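## Task

A hanger is already in the left gripper. Put it on the rail so it hangs from its hook. Any other hanger must still be on the rail at the end. The rack is free-standing: keep it where it stands, because more than a slight tilt fails the scene immediately. The result only counts if it stays in place without the robot holding it, so release the hanger and pull the gripper away afterwards.

## Robot and tools

Robot: two six-joint arms, left_arm and right_arm, each with a parallel two-finger gripper. Bases in the scene frame: left_arm at (+0.049, +0.308, 0) m, right_arm at (+0.019, -0.330, 0) m, each turned slightly about z. The scene frame has its origin on the table top midway between the arms, +x pointing out over the table, +z up, and left_arm on the +y side. The names left and right do not correspond to image sides.

Gripper axes: the fingers extend along the gripper's own +z and close along its own y. The reported end_effector_position is the point between the finger pads, roughly 1 cm behind the tips. A wrist camera mount rides on each hand and can collide with things.

execute_actions(actions): a list of actions run one after another. Each action is a table of at most 15 rows; each row lasts one control step (1/30 s), and if fewer than 15 rows are given the final row is repeated to fill 15 steps (0.5 s). Every row is one flat list of 14 numbers in [-1, 1]: left_arm dx, dy, dz, rx, ry, rz, opening, then right_arm dx, dy, dz, rx, ry, rz, opening. Always give both arms. dx..rz are an offset, expressed in that gripper's own axes, from the gripper pose measured when the action began (for a call's first action, the pose in the latest reported result). Each row refers back to that same start pose, not to the preceding row. Scale: 1.0 equals 0.6 m of translation or 180 degrees of rotation; rx, ry, rz form a single rotation vector. The opening is absolute, not an offset: +1 is fully open (0.094 m), -1 closed. Optionally a row may carry 12 more numbers in 0 to 1: per-joint stiffness multipliers, left_arm's six joints then right_arm's six, in Joint positions order; they persist until replaced. An empty list simply returns the current state and images.

Each control step clips the commanded pose to within 70 mm and 16 degrees of the measured pose, and inverse kinematics favours position over orientation. A large offset therefore may not finish in one action, and the arm will not continue past the last clipped pose, so send the remainder in the next action. Arms tend to settle about a centimetre or more low; zero offsets can let them drift downward. To keep an arm still, send the correction back to its desired pose in the first call of a reply and zeros afterwards, aiming a little higher if it still sags.

move(target, speed, blocking): drives each gripper in a straight line toward a target. target is one 14-number row laid out as above, each arm's six numbers being an offset in its own gripper axes from the pose in the latest result that reported one, plus an absolute opening sent at the start. speed is the path's top speed in m/s, 0.002 to 0.5 (default 0.25); rotation is limited to twice that in rad/s. Paths finish together, last 0.5 to 10 s, and are cut off at 10 s. They do not avoid obstacles or the other arm, and grippers can lag, wander, or overshoot the speed, notably near full reach. Faster moves and targets set deeper past a contact hit harder. The result adds a move: line with the ending (done, off_target, moving, held, fault), active limits (paced = pose clipped; held = a check blocked steps, after which the arm may surge), and each gripper's remaining distance. With blocking=false you get a result after 0.5 s; until one shows the move ended, actions and moves are refused; use wait or stop.

wait(seconds): 0 to 10 s, arms keep their last command; returns early if a running move ends. stop(): brakes a running move (needs stopping distance; fingers continue). zoom_image(camera, region): region [x0, y0, x1, y1] in pixels, at most 504 by 504, of cam_head_left, cam_head_right, cam_high, cam_low, cam_left_wrist or cam_right_wrist. read_manual(section): only "licences". finished_scene(scene): ends the current scene permanently (pass its number) and reports success.

Results: a state line per arm with position (m) and quat_wxyz in the scene frame (printed position may be off at long reach), Hand target lines, grip_measured on the command scale, Joint positions (last value is the opening in metres), joint torques, step readings, and HELD marks for held-back steps. A pose unreachable line means the clearance check altered that arm's command. FAULT lines report stops; MOTOR HOT warns from 75 °C, and motors at 90 °C or 100 °C stop the arm (at 100 °C it drops). Camera calibration is given per camera; fixed cameras may be off by a couple of degrees and millimetres.

Joint ranges (rad): waist -2.618 to 3.054, shoulder 0 to 3.142, elbow 0 to 3.142, wrist pitch and yaw -1.571 to 1.571, wrist roll -2.094 to 2.094. Elbows stop just before straight.

Gripping: to keep hold of the hanger, command an opening below grip_measured; about 0.03 lower is firm. Pads push roughly 50 to 62 N, less on thin parts. Open to release.

Avoid: dropping the hanger before its hook is over the rail, knocking the rack or other hangers, tipping the rack even a little, pushing items off the table, hard contacts, and letting the arms strike or press each other. Objects may occasionally get a small push. Hold the loaded arm briefly to limit heating. Lower the hook gently onto the rail, confirm it hangs, open, and retreat.

Each tool is called after "Call:" as name(argument=value, ...) on one line, values as JSON.

## Session

Call:
execute_actions(actions=[])

Scene clock: 0.00 s.
left_arm: end_effector_position=(+0.3270, -0.0713, +0.3892) grip_measured=-0.847 end_effector_quat_wxyz=(+0.527, +0.198, +0.814, -0.143) | right_arm: end_effector_position=(+0.4011, -0.2789, +0.4067) grip_measured=+1.000 end_effector_quat_wxyz=(+0.702, -0.049, +0.708, +0.050)
Joint positions: left_arm=[-1.347  1.657  1.882 -0.73  -0.584 -0.322  0.007] | right_arm=[ 0.007  1.064  1.061 -0.006 -0.016  0.002  0.094]
Joint velocities: left_arm=[-0.022 -0.002 -0.012 -0.022 -0.081  0.081  0.   ] | right_arm=[-0.022  0.007 -0.007  0.007  0.037  0.037  0.   ]
Joint torques (N m, as the arm reports them, + toward a larger angle): no reading
Hand target (left_arm): +0.326, -0.068, +0.403; +0.538, +0.188, +0.807, -0.153
Hand target (right_arm): +0.398, -0.279, +0.414; +0.709, -0.048, +0.702, +0.051
Joint stiffness scale: left_arm=[1. 1. 1. 1. 1. 1.] | right_arm=[1. 1. 1. 1. 1. 1.]

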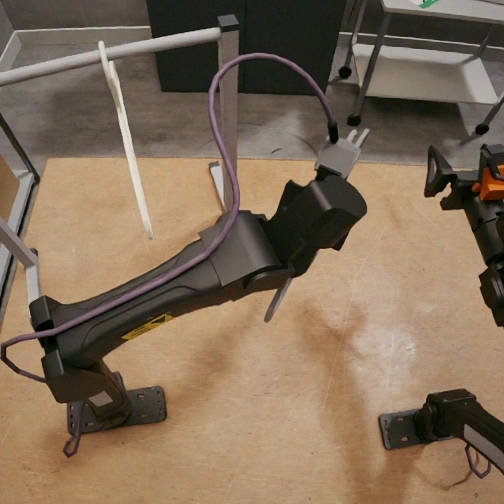

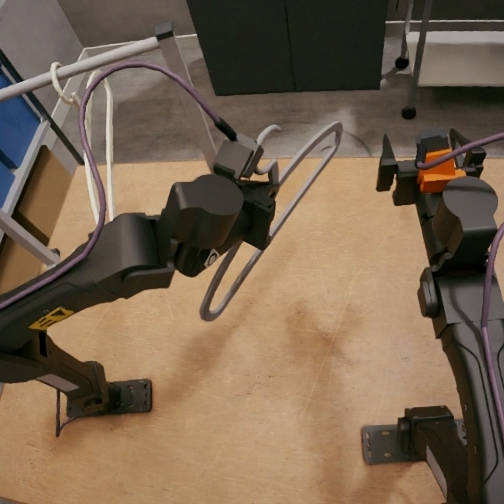

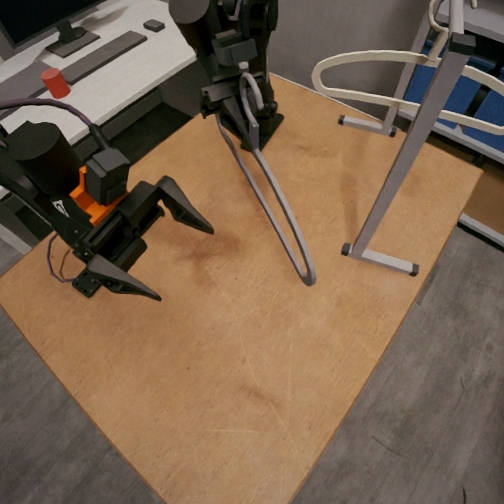

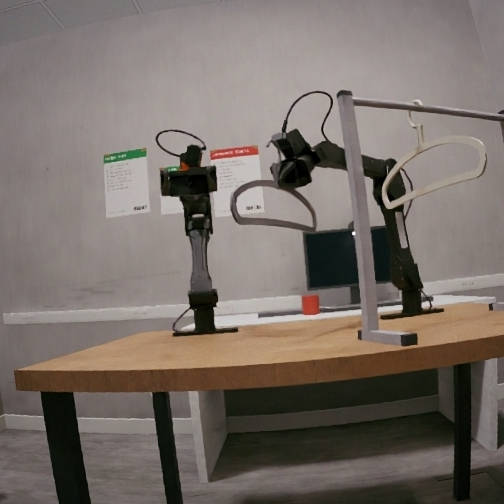

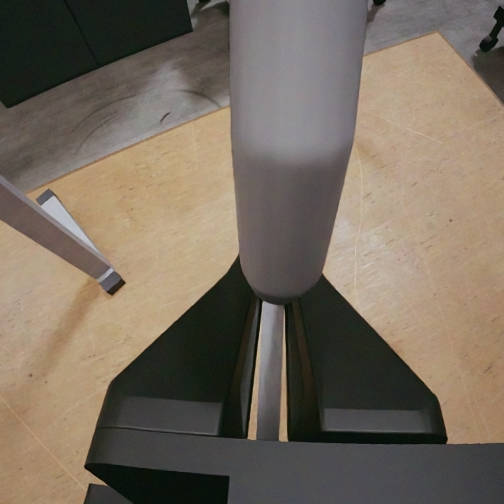

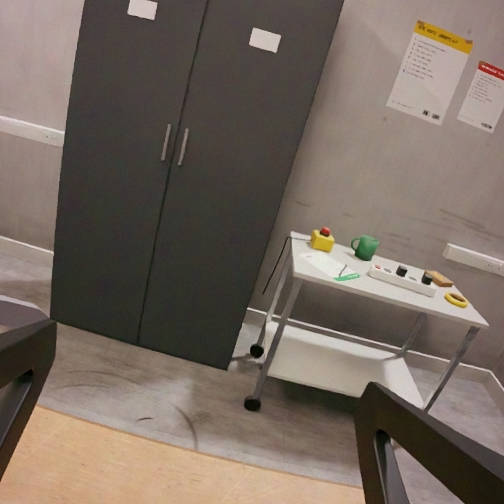

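Call:
move(target=[-0.02,0.33,-0.1,-0.229,-0.006,-0.1,-1,0,0,0,0,0,0,1])

Scene clock: 40.10 s.
left_arm: end_effector_position=(+0.3714, +0.0798, +0.4022) grip_measured=-0.867 end_effector_quat_wxyz=(+0.519, -0.073, +0.851, +0.001) | right_arm: end_effector_position=(+0.4011, -0.2789, +0.4067) grip_measured=+1.000 end_effector_quat_wxyz=(+0.702, -0.049, +0.708, +0.050)
Joint positions: left_arm=[-1.172  1.666  2.083 -1.235 -0.887 -0.775  0.006] | right_arm=[ 0.007  1.064  1.061 -0.006 -0.016  0.002  0.094]
Joint velocities: left_arm=[ 0.012 -0.002  0.037 -0.051  0.037 -0.125 -0.   ] | right_arm=[-0.002  0.007 -0.007  0.007 -0.066 -0.037  0.   ]
Joint torques (N m, as the arm reports them, + toward a larger angle): left_arm=[ 2.95 -7.57  9.77  0.36 -2.22 -0.31] | right_arm=[-0.01 -2.72  8.36  1.96 -0.01 -0.02]
Hand target (left_arm): +0.374, +0.124, +0.423; +0.551, -0.121, +0.823, +0.064
Hand target (right_arm): +0.401, -0.279, +0.407; +0.702, -0.049, +0.708, +0.050
Off the commanded pose (left_arm): 0.051 m, 11 deg.
Off the commanded pose (right_arm): 0.000 m, 0 deg.
Joint stiffness scale: left_arm=[1. 1. 1. 1. 1. 1.] | right_arm=[1. 1. 1. 1. 1. 1.]
move: off_target (left_arm)
camera_calibration (this result's frames):
cam_left_wrist: T_world_to_cam=[[0.18019, -0.982282, 0.0515107, -0.00586589], [-0.938521, -0.187368, -0.289952, 0.483853], [0.294466, 0.00390267, -0.955654, 0.3962], [0, 0, 0, 1]] pos_world=[0.338496, 0.0833503, 0.519226]

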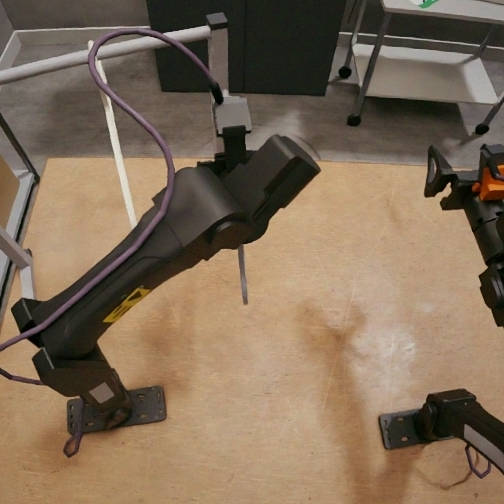

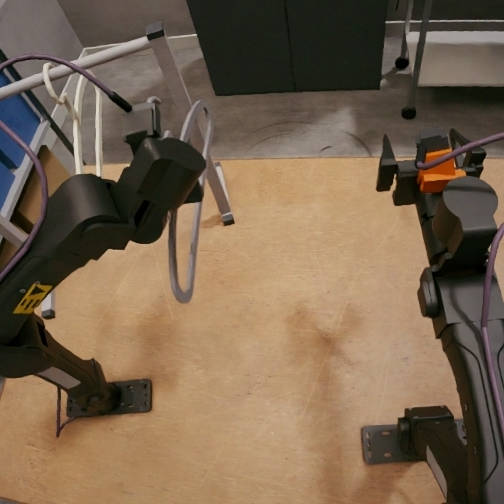

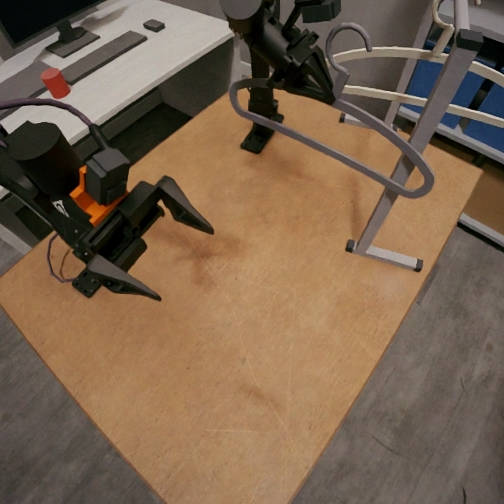

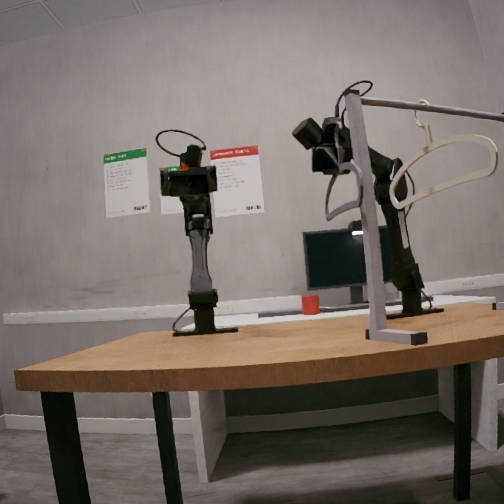

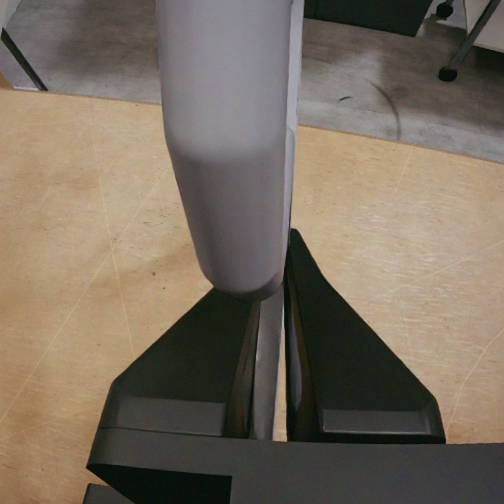

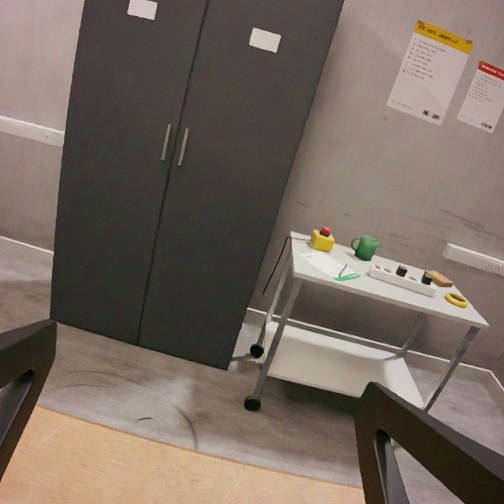

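Call:
move(target=[0.06,0.016,-0.117,0,0,0,-1,0,0,0,0,0,0,1], speed=0.1)

Call:
move(target=[-0.1,0.175,-0.05,0,0,0.03,-1,0,0,0,0,0,0,1], speed=0.1)

Scene clock: 50.77 s.
left_arm: end_effector_position=(+0.2947, +0.0708, +0.3855) grip_measured=-0.867 end_effector_quat_wxyz=(+0.502, -0.058, +0.863, +0.006) | right_arm: end_effector_position=(+0.4011, -0.2789, +0.4067) grip_measured=+1.000 end_effector_quat_wxyz=(+0.702, -0.049, +0.708, +0.050)
Joint positions: left_arm=[-1.418  1.637  2.062 -1.559 -0.991 -1.117  0.006] | right_arm=[ 0.007  1.064  1.061 -0.006 -0.016  0.002  0.094]
Joint velocities: left_arm=[-0.012  0.017 -0.017 -0.051 -0.066  0.022  0.001] | right_arm=[-0.017 -0.007  0.017  0.007 -0.051  0.022  0.   ]
Joint torques (N m, as the arm reports them, + toward a larger angle): left_arm=[-0.64 -8.06  7.55  0.7  -0.97 -0.09] | right_arm=[-0.05 -2.74  8.36  1.96 -0.02 -0.02]
Hand target (left_arm): +0.293, +0.080, +0.401; +0.519, -0.072, +0.852, -0.004
Hand target (right_arm): +0.401, -0.279, +0.407; +0.702, -0.049, +0.708, +0.050
Off the commanded pose (left_arm): 0.019 m, 3 deg.
Off the commanded pose (right_arm): 0.000 m, 0 deg.
Joint stiffness scale: left_arm=[1. 1. 1. 1. 1. 1.] | right_arm=[1. 1. 1. 1. 1. 1.]
joint sent to its limit (left arm) — the command would take joint 4 (wrist pitch) past its lower limit, so that joint was sent only as far as its limit.
move: off_target (left_arm)
camera_calibration (this result's frames):
cam_left_wrist: T_world_to_cam=[[0.159479, -0.986945, 0.0225093, 0.017489], [-0.954122, -0.159948, -0.253117, 0.393843], [0.253413, 0.0188901, -0.967174, 0.41837], [0, 0, 0, 1]] pos_world=[0.266965, 0.0723519, 0.503932]

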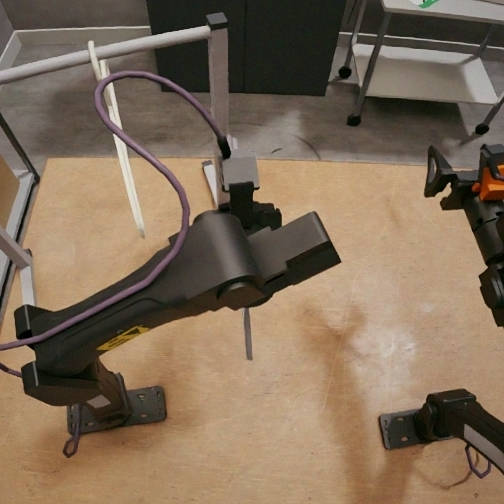

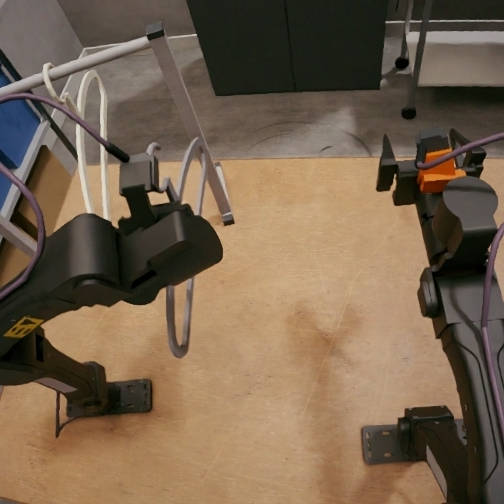

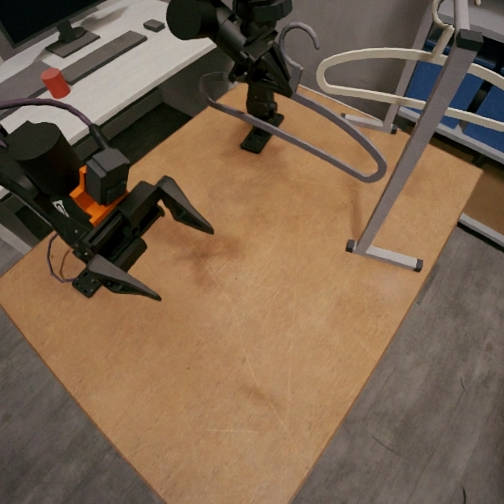

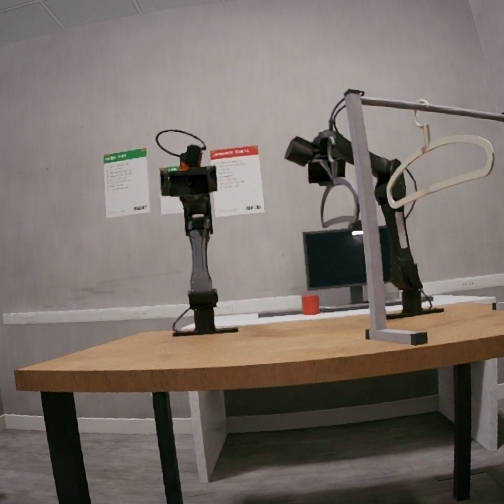

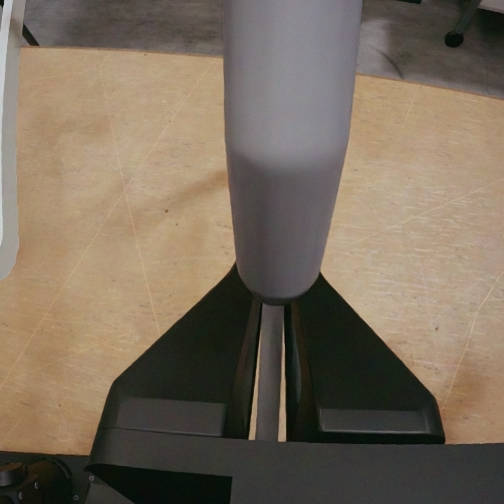

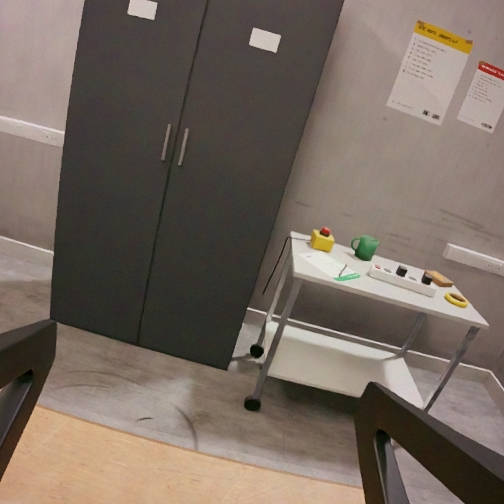

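Scene clock: 52.53 s.
left_arm: end_effector_position=(+0.2893, +0.1665, +0.4352) grip_measured=-0.867 end_effector_quat_wxyz=(+0.503, +0.004, +0.864, +0.025) | right_arm: end_effector_position=(+0.4011, -0.2789, +0.4067) grip_measured=+1.000 end_effector_quat_wxyz=(+0.702, -0.049, +0.708, +0.050)
Joint positions: left_arm=[-1.249  1.391  2.062 -1.564 -0.886 -0.711  0.006] | right_arm=[ 0.007  1.064  1.061 -0.006 -0.016  0.002  0.094]
Joint velocities: left_arm=[ 0.007  0.002 -0.017  0.007 -0.037 -0.037  0.   ] | right_arm=[ 0.012  0.012  0.007 -0.022 -0.037 -0.022  0.   ]
Joint torques (N m, as the arm reports them, + toward a larger angle): left_arm=[ 0.86 -4.5   8.24  1.08 -0.6   0.08] | right_arm=[-0.05 -2.68  8.31  1.96 -0.02 -0.03]
Hand target (left_arm): +0.287, +0.178, +0.449; +0.517, -0.009, +0.856, +0.017
Hand target (right_arm): +0.401, -0.279, +0.407; +0.702, -0.049, +0.708, +0.050
Off the commanded pose (left_arm): 0.017 m, 3 deg.
Off the commanded pose (right_arm): 0.000 m, 0 deg.
Joint stiffness scale: left_arm=[1. 1. 1. 1. 1. 1.] | right_arm=[1. 1. 1. 1. 1. 1.]
joint sent to its limit (left arm) — the command would take joint 4 (wrist pitch) past its lower limit, so that joint was sent only as far as its limit.
move: off_target (left_arm)
camera_calibration (this result's frames):
cam_left_wrist: T_world_to_cam=[[0.0719886, -0.994796, -0.0721071, 0.179512], [-0.963779, -0.0507657, -0.261826, 0.404922], [0.256803, 0.0883438, -0.962418, 0.45134], [0, 0, 0, 1]] pos_world=[0.261427, 0.15926, 0.55334]

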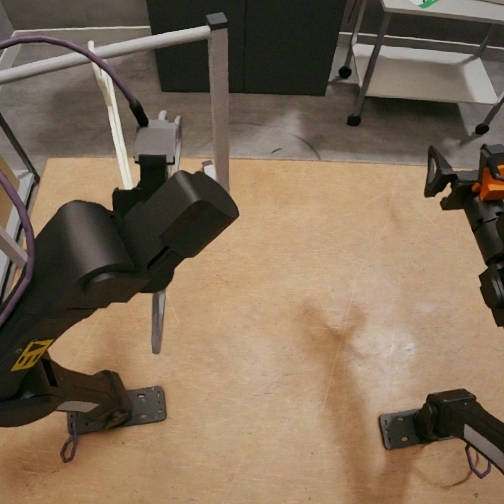

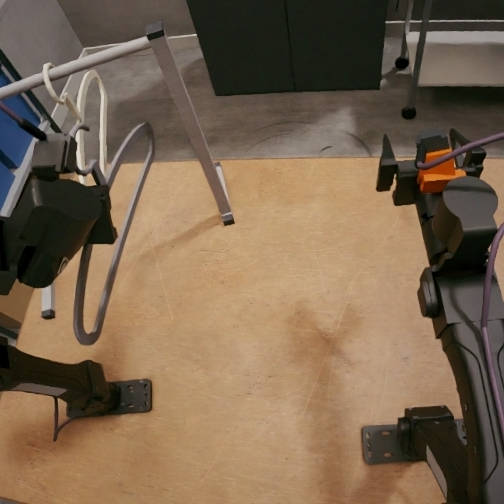

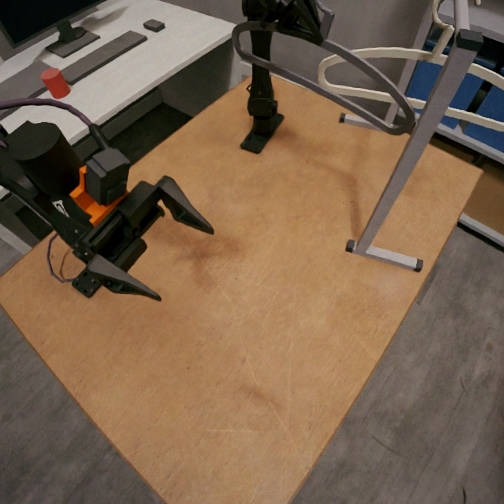

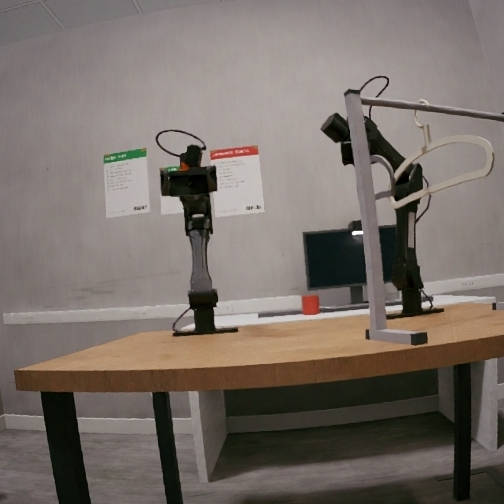

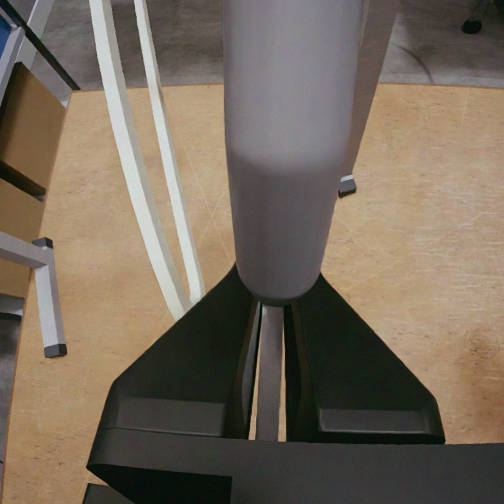

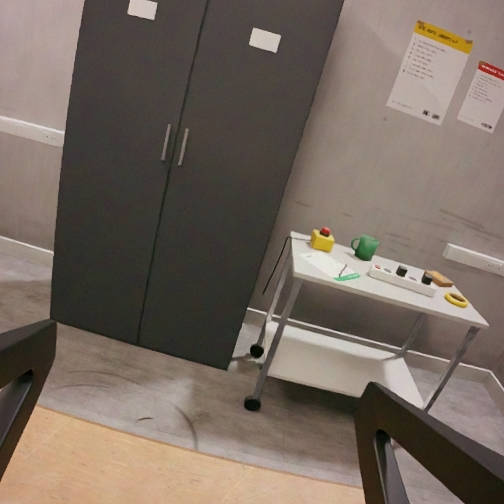

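Call:
move(target=[-0.18,-0.015,0.17,0,0,0,-1,0,0,0,0,0,0,1], speed=0.08)

Call:
zoom_image(camera="cam_high", region=[250,0,504,160])

Scene clock: 58.67 s.
left_arm: end_effector_position=(+0.4310, +0.1512, +0.4661) grip_measured=-0.867 end_effector_quat_wxyz=(+0.506, +0.015, +0.862, +0.028) | right_arm: end_effector_position=(+0.4011, -0.2789, +0.4067) grip_measured=+1.000 end_effector_quat_wxyz=(+0.702, -0.049, +0.708, +0.050)
Joint positions: left_arm=[-0.822  1.944  2.843 -1.515 -0.567 -0.29   0.006] | right_arm=[ 0.007  1.064  1.061 -0.006 -0.016  0.002  0.094]
Joint velocities: left_arm=[-0.017 -0.007 -0.012 -0.051  0.037 -0.007 -0.   ] | right_arm=[-0.002 -0.007 -0.002 -0.037 -0.125  0.007  0.   ]
Joint torques (N m, as the arm reports them, + toward a larger angle): left_arm=[ 0.72 -7.39  7.5   1.57 -0.24  0.08] | right_arm=[-0.02 -2.71  8.31  1.96  0.   -0.04]
Hand target (left_arm): +0.430, +0.157, +0.478; +0.521, +0.008, +0.853, +0.024
Hand target (right_arm): +0.401, -0.279, +0.407; +0.702, -0.049, +0.708, +0.050
Off the commanded pose (left_arm): 0.014 m, 1 deg.
Off the commanded pose (right_arm): 0.000 m, 0 deg.
Joint stiffness scale: left_arm=[1. 1. 1. 1. 1. 1.] | right_arm=[1. 1. 1. 1. 1. 1.]
elbow stopped short (left arm): the move would have taken joint 3 (elbow) straighter than the controller allows; a more bent joint 3 avoids this.
move: off_target (left_arm)
camera_calibration (this result's frames):
cam_left_wrist: T_world_to_cam=[[0.0560933, -0.994495, -0.0885042, 0.170748], [-0.962992, -0.0304839, -0.2678, 0.548218], [0.263628, 0.100251, -0.959401, 0.439902], [0, 0, 0, 1]] pos_world=[0.402382, 0.142419, 0.583967]

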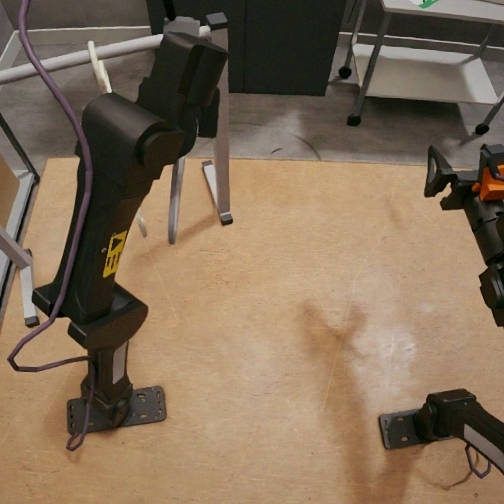

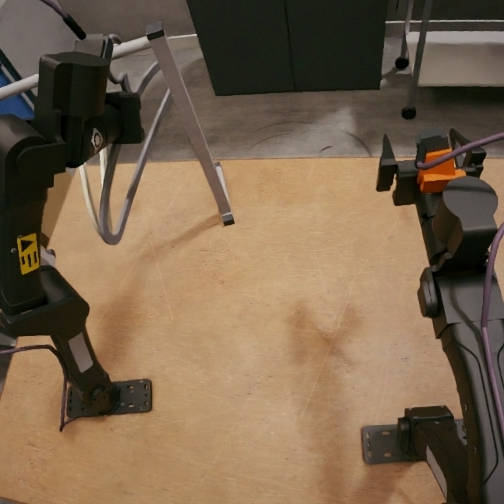

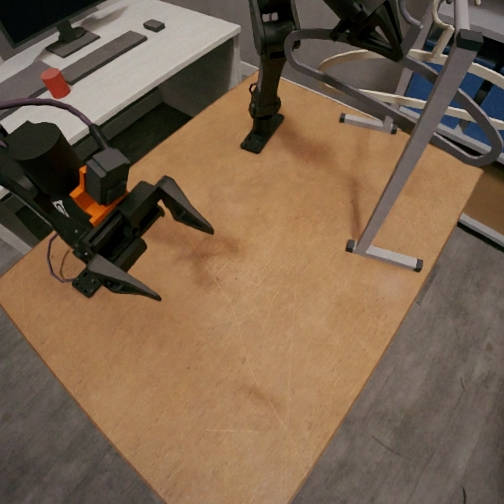

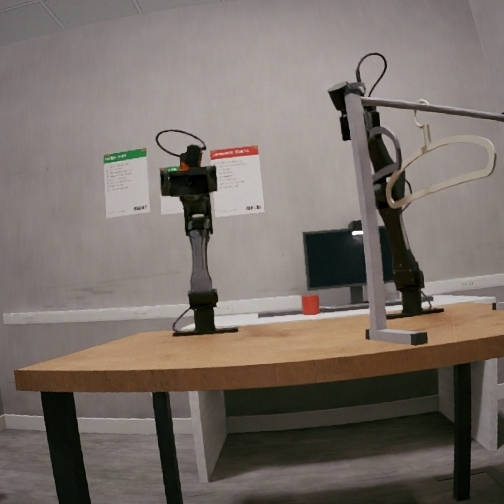

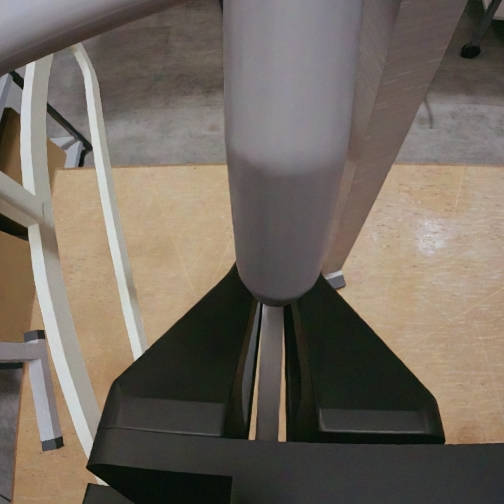

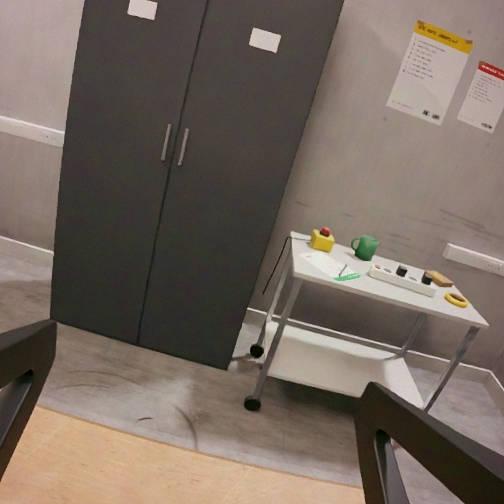

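Region (250, 0, 504, 160) of cam_high's 504x504 image, scaled by 1.984, with more detail than that image has; it fills the top 317 rows of this view, and the rest is white.

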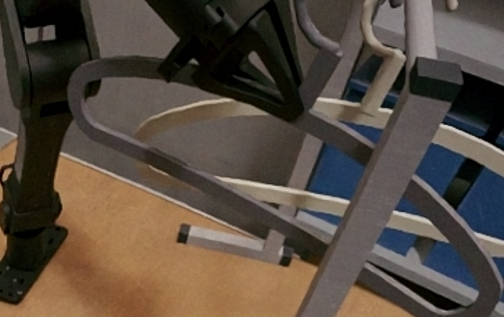

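Call:
move(target=[-0.02,0.02,0,0,-0.13,0,-1,0,0,0,0,0,0,1], speed=0.08)

Scene clock: 68.17 s.
left_arm: end_effector_position=(+0.4417, +0.1507, +0.4579) grip_measured=-0.867 end_effector_quat_wxyz=(+0.647, +0.040, +0.761, +0.028) | right_arm: end_effector_position=(+0.4011, -0.2789, +0.4067) grip_measured=+1.000 end_effector_quat_wxyz=(+0.702, -0.049, +0.708, +0.050)
Joint positions: left_arm=[-0.822  1.407  1.669 -0.459 -0.607 -0.018  0.006] | right_arm=[ 0.007  1.064  1.061 -0.006 -0.016  0.002  0.094]
Joint velocities: left_arm=[-0.027 -0.002 -0.002 -0.037 -0.037 -0.007 -0.001] | right_arm=[-0.012  0.002 -0.017 -0.007 -0.066  0.051  0.   ]
Joint torques (N m, as the arm reports them, + toward a larger angle): left_arm=[ 1.09 -7.85  7.48  2.05 -0.2   0.09] | right_arm=[-0.02 -2.69  8.42  1.97  0.   -0.02]
Hand target (left_arm): +0.436, +0.163, +0.478; +0.670, +0.021, +0.742, +0.024
Hand target (right_arm): +0.401, -0.279, +0.407; +0.702, -0.049, +0.708, +0.050
Off the commanded pose (left_arm): 0.023 m, 4 deg.
Off the commanded pose (right_arm): 0.000 m, 0 deg.
Joint stiffness scale: left_arm=[1. 1. 1. 1. 1. 1.] | right_arm=[1. 1. 1. 1. 1. 1.]
move: off_target (left_arm)
camera_calibration (this result's frames):
cam_left_wrist: T_world_to_cam=[[0.0351481, -0.994492, -0.0987385, 0.182861], [-0.81464, 0.0287199, -0.579255, 0.624526], [0.5789, 0.100796, -0.809144, 0.221102], [0, 0, 0, 1]] pos_world=[0.37434, 0.141631, 0.558719]

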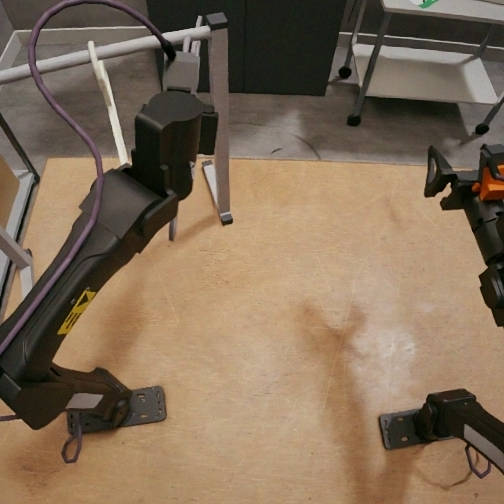

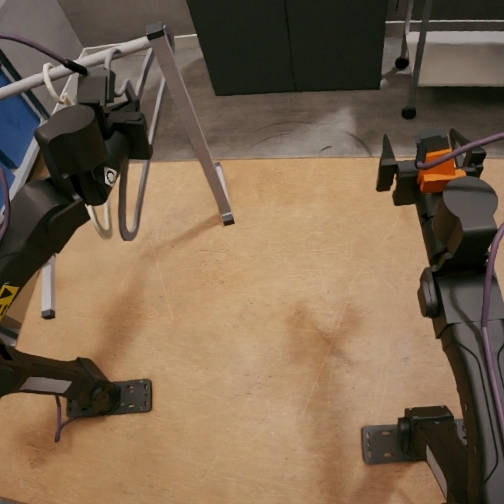

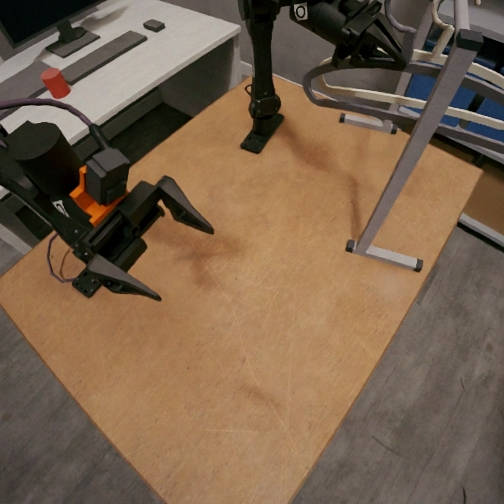

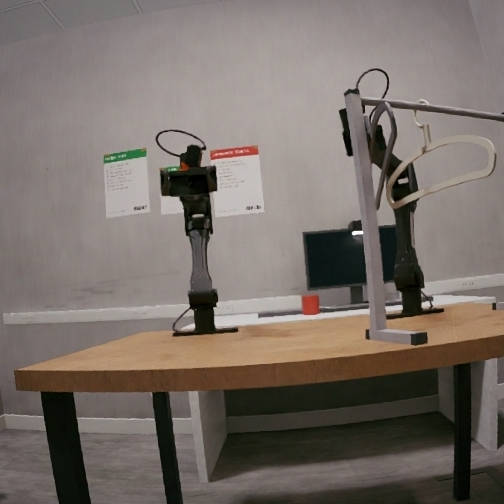

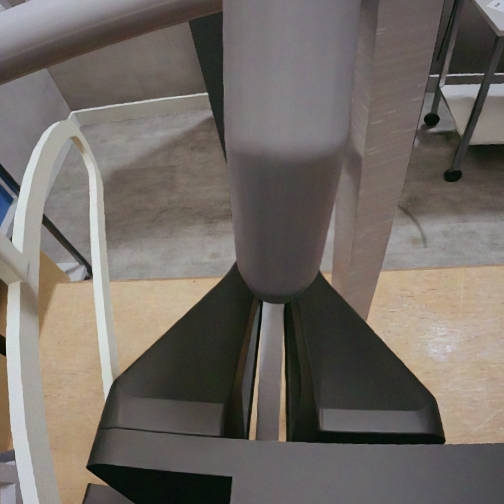

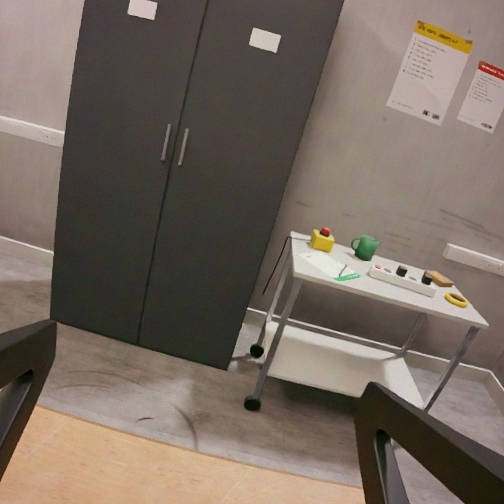

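Call:
zoom_image(camera="cam_high", region=[280,0,504,140])

Call:
zoom_image(camera="cam_low", region=[320,60,504,230])

Call:
zoom_image(camera="cam_head_right", region=[20,0,220,150])

Region (280, 0, 504, 140) of cam_high's 504x504 image, scaled by 2.250, with more detail than that image has; it fills the top 315 rows of this view, and the rest is white.

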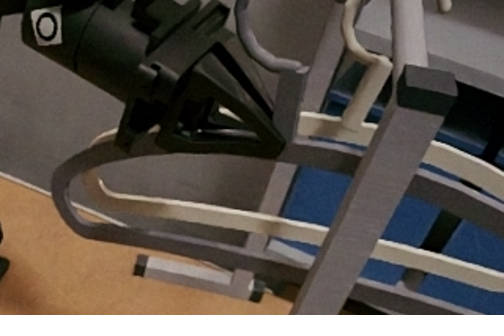

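Region (320, 60, 504, 230) of cam_low's 504x504 image, scaled by 2.739, with more detail than that image has; it fills the top 466 rows of this view, and the rest is white.

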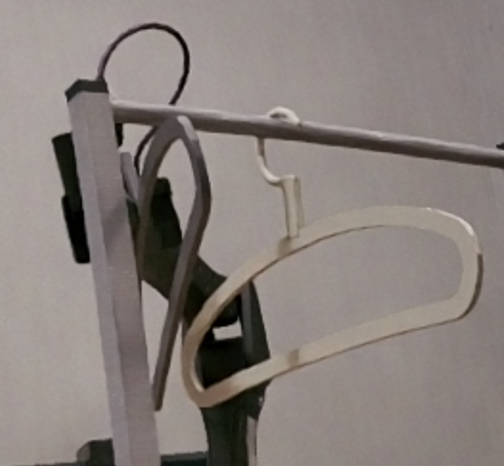

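Region (20, 0, 220, 150) of cam_head_right's 504x504 image, scaled by 2.520, with more detail than that image has; it fills the top 378 rows of this view, and the rest is white.

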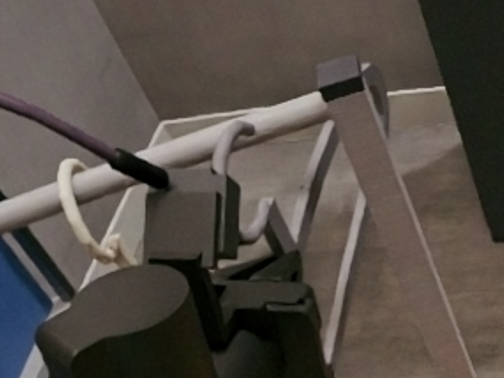

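Call:
move(target=[-0.075,0.02,0,0,0.08,0,-1,0,0,0,0,0,0,1], speed=0.06)

Call:
move(target=[-0.05,0,0.07,0,0,0,-1,0,0,0,0,0,0,1], speed=0.05)

Call:
zoom_image(camera="cam_low", region=[320,60,504,230])

Call:
zoom_image(camera="cam_high", region=[280,0,504,140])

Scene clock: 83.43 s.
left_arm: end_effector_position=(+0.4497, +0.1523, +0.4893) grip_measured=-0.867 end_effector_quat_wxyz=(+0.547, +0.053, +0.835, +0.039) | right_arm: end_effector_position=(+0.4011, -0.2789, +0.4067) grip_measured=+1.000 end_effector_quat_wxyz=(+0.702, -0.049, +0.708, +0.050)
Joint positions: left_arm=[-0.784  1.945  2.842 -1.381 -0.539 -0.128  0.006] | right_arm=[ 0.007  1.064  1.061 -0.006 -0.016  0.002  0.094]
Joint velocities: left_arm=[-0.007  0.032 -0.012  0.022 -0.066 -0.007 -0.001] | right_arm=[ 0.012 -0.002 -0.007 -0.051 -0.051 -0.007  0.   ]
Joint torques (N m, as the arm reports them, + toward a larger angle): left_arm=[ 0.84 -7.29  7.71  1.7  -0.18 -0.1 ] | right_arm=[-0.04 -2.72  8.39  1.97  0.   -0.03]
Hand target (left_arm): +0.449, +0.158, +0.501; +0.562, +0.038, +0.825, +0.031
Hand target (right_arm): +0.401, -0.279, +0.407; +0.702, -0.049, +0.708, +0.050
Off the commanded pose (left_arm): 0.015 m, 2 deg.
Off the commanded pose (right_arm): 0.000 m, 0 deg.
Joint stiffness scale: left_arm=[1. 1. 1. 1. 1. 1.] | right_arm=[1. 1. 1. 1. 1. 1.]
elbow stopped short (left arm): the move would have taken joint 3 (elbow) straighter than the controller allows; a more bent joint 3 avoids this.
move: off_target (left_arm)
camera_calibration (this result's frames):
cam_left_wrist: T_world_to_cam=[[0.00993344, -0.989631, -0.143286, 0.219678], [-0.932233, 0.04267, -0.359335, 0.592286], [0.361723, 0.137146, -0.922143, 0.389182], [0, 0, 0, 1]] pos_world=[0.40919, 0.138753, 0.603187]

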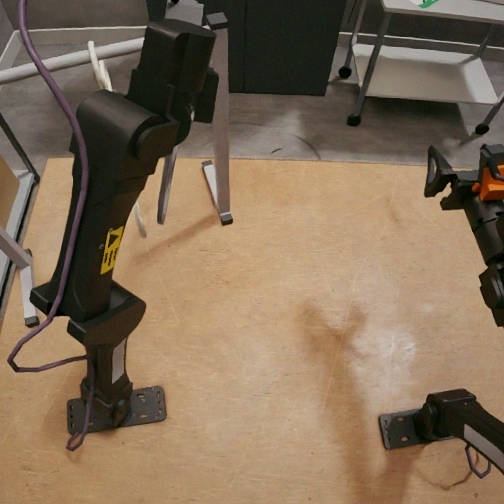

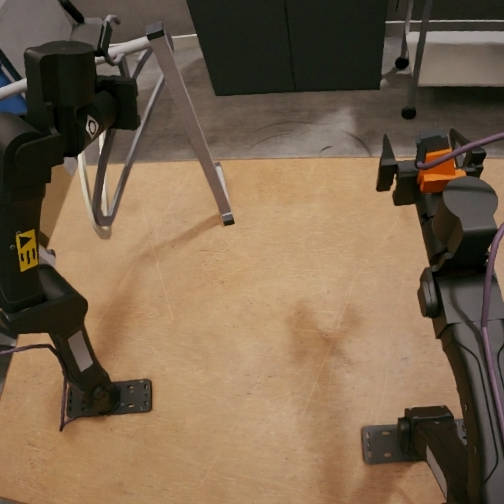

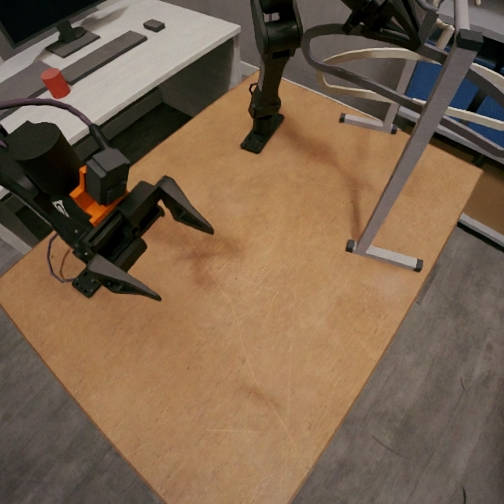

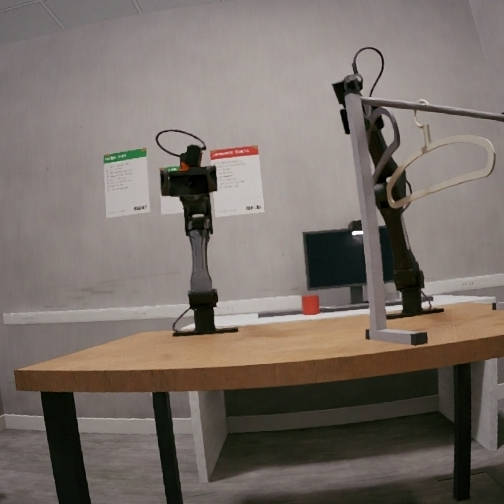

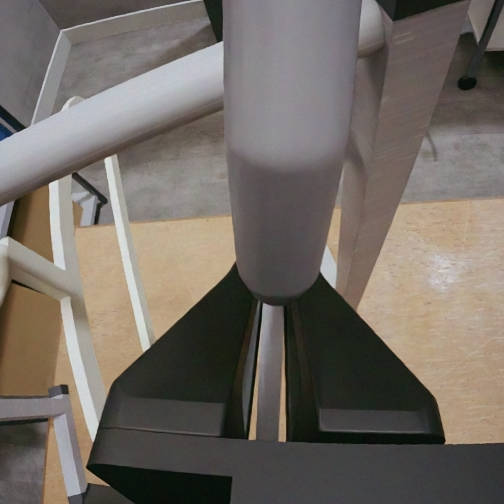

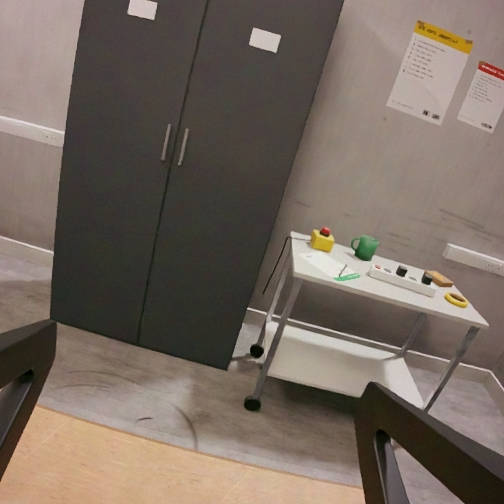

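Scene clock: 84.73 s.
left_arm: end_effector_position=(+0.4859, +0.1446, +0.4763) grip_measured=-0.867 end_effector_quat_wxyz=(+0.547, +0.079, +0.832, +0.041) | right_arm: end_effector_position=(+0.4011, -0.2789, +0.4067) grip_measured=+1.000 end_effector_quat_wxyz=(+0.702, -0.049, +0.708, +0.050)
Joint positions: left_arm=[-0.728  2.012  2.842 -1.29  -0.465 -0.05   0.006] | right_arm=[ 0.007  1.064  1.061 -0.006 -0.016  0.002  0.094]
Joint velocities: left_arm=[ 0.002 -0.012  0.002 -0.051  0.051  0.037 -0.   ] | right_arm=[-0.017  0.002  0.007  0.007  0.022  0.007  0.   ]
Joint torques (N m, as the arm reports them, + toward a larger angle): left_arm=[ 1.55 -7.    8.11  2.45 -0.26  0.05] | right_arm=[-0.06 -2.71  8.36  1.96 -0.02 -0.02]
Hand target (left_arm): +0.497, +0.150, +0.498; +0.584, +0.058, +0.809, +0.033
Hand target (right_arm): +0.401, -0.279, +0.407; +0.702, -0.049, +0.708, +0.050
Off the commanded pose (left_arm): 0.028 m, 3 deg.
Off the commanded pose (right_arm): 0.000 m, 0 deg.
Joint stiffness scale: left_arm=[1. 1. 1. 1. 1. 1.] | right_arm=[1. 1. 1. 1. 1. 1.]
elbow stopped short (left arm): the move would have taken joint 3 (elbow) straighter than the controller allows; a more bent joint 3 avoids this.
move: off_target (left_arm)
camera_calibration (this result's frames):
cam_left_wrist: T_world_to_cam=[[-0.0311751, -0.984347, -0.17346, 0.243448], [-0.928705, 0.0926839, -0.35905, 0.612633], [0.369507, 0.149899, -0.917058, 0.357059], [0, 0, 0, 1]] pos_world=[0.444609, 0.129333, 0.589638]

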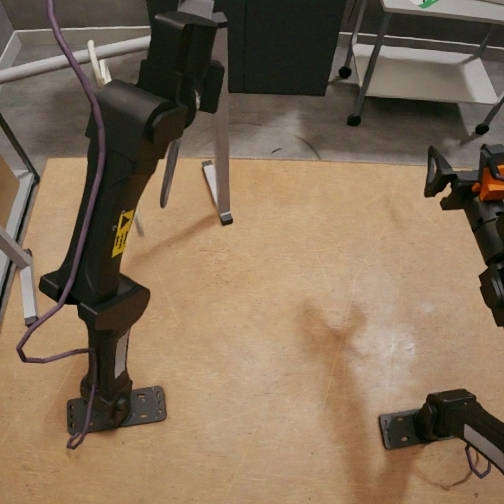

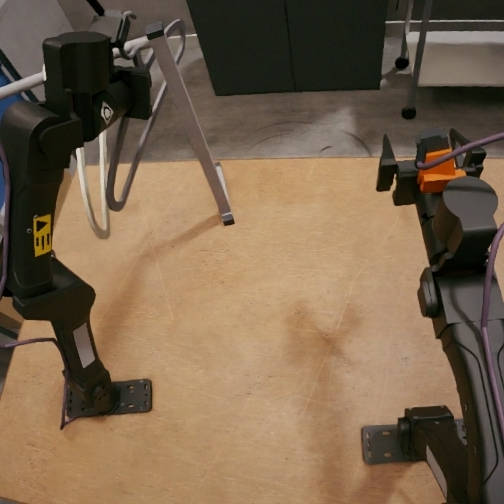

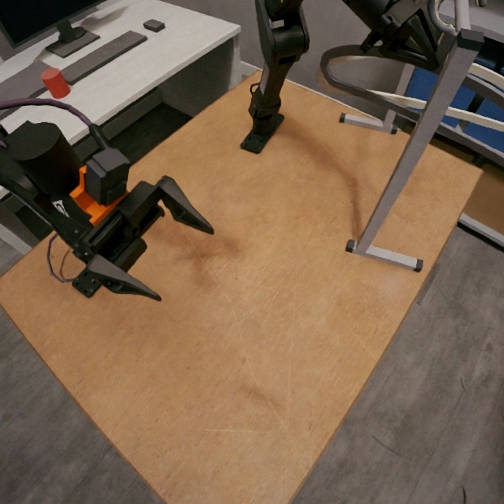

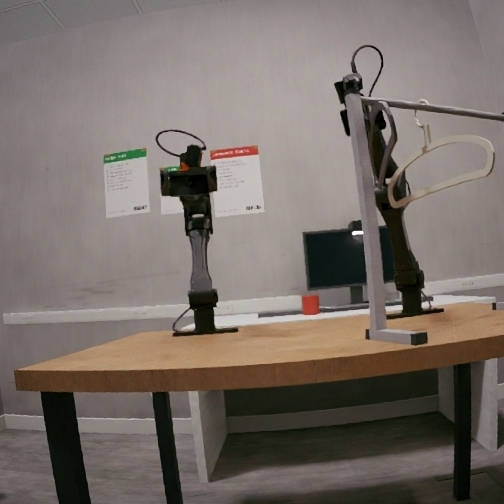

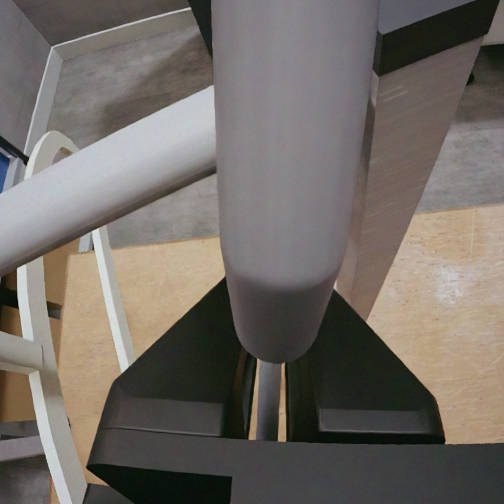

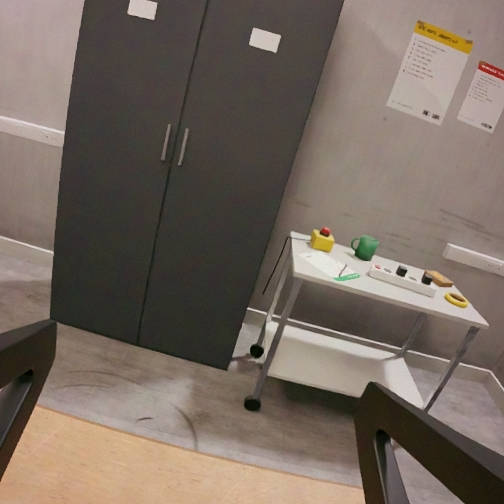

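Region (320, 60, 504, 230) of cam_low's 504x504 image, scaled by 2.739, with more detail than that image has; it fills the top 466 rows of this view, and the rest is white.

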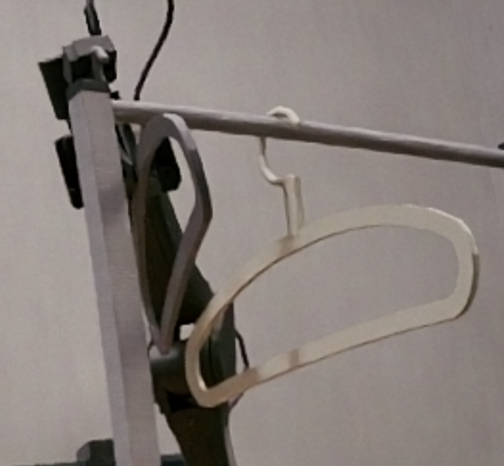

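Region (280, 0, 504, 140) of cam_high's 504x504 image, scaled by 2.250, with more detail than that image has; it fills the top 315 rows of this view, and the rest is white.

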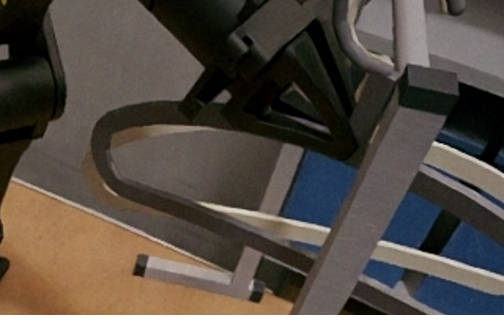

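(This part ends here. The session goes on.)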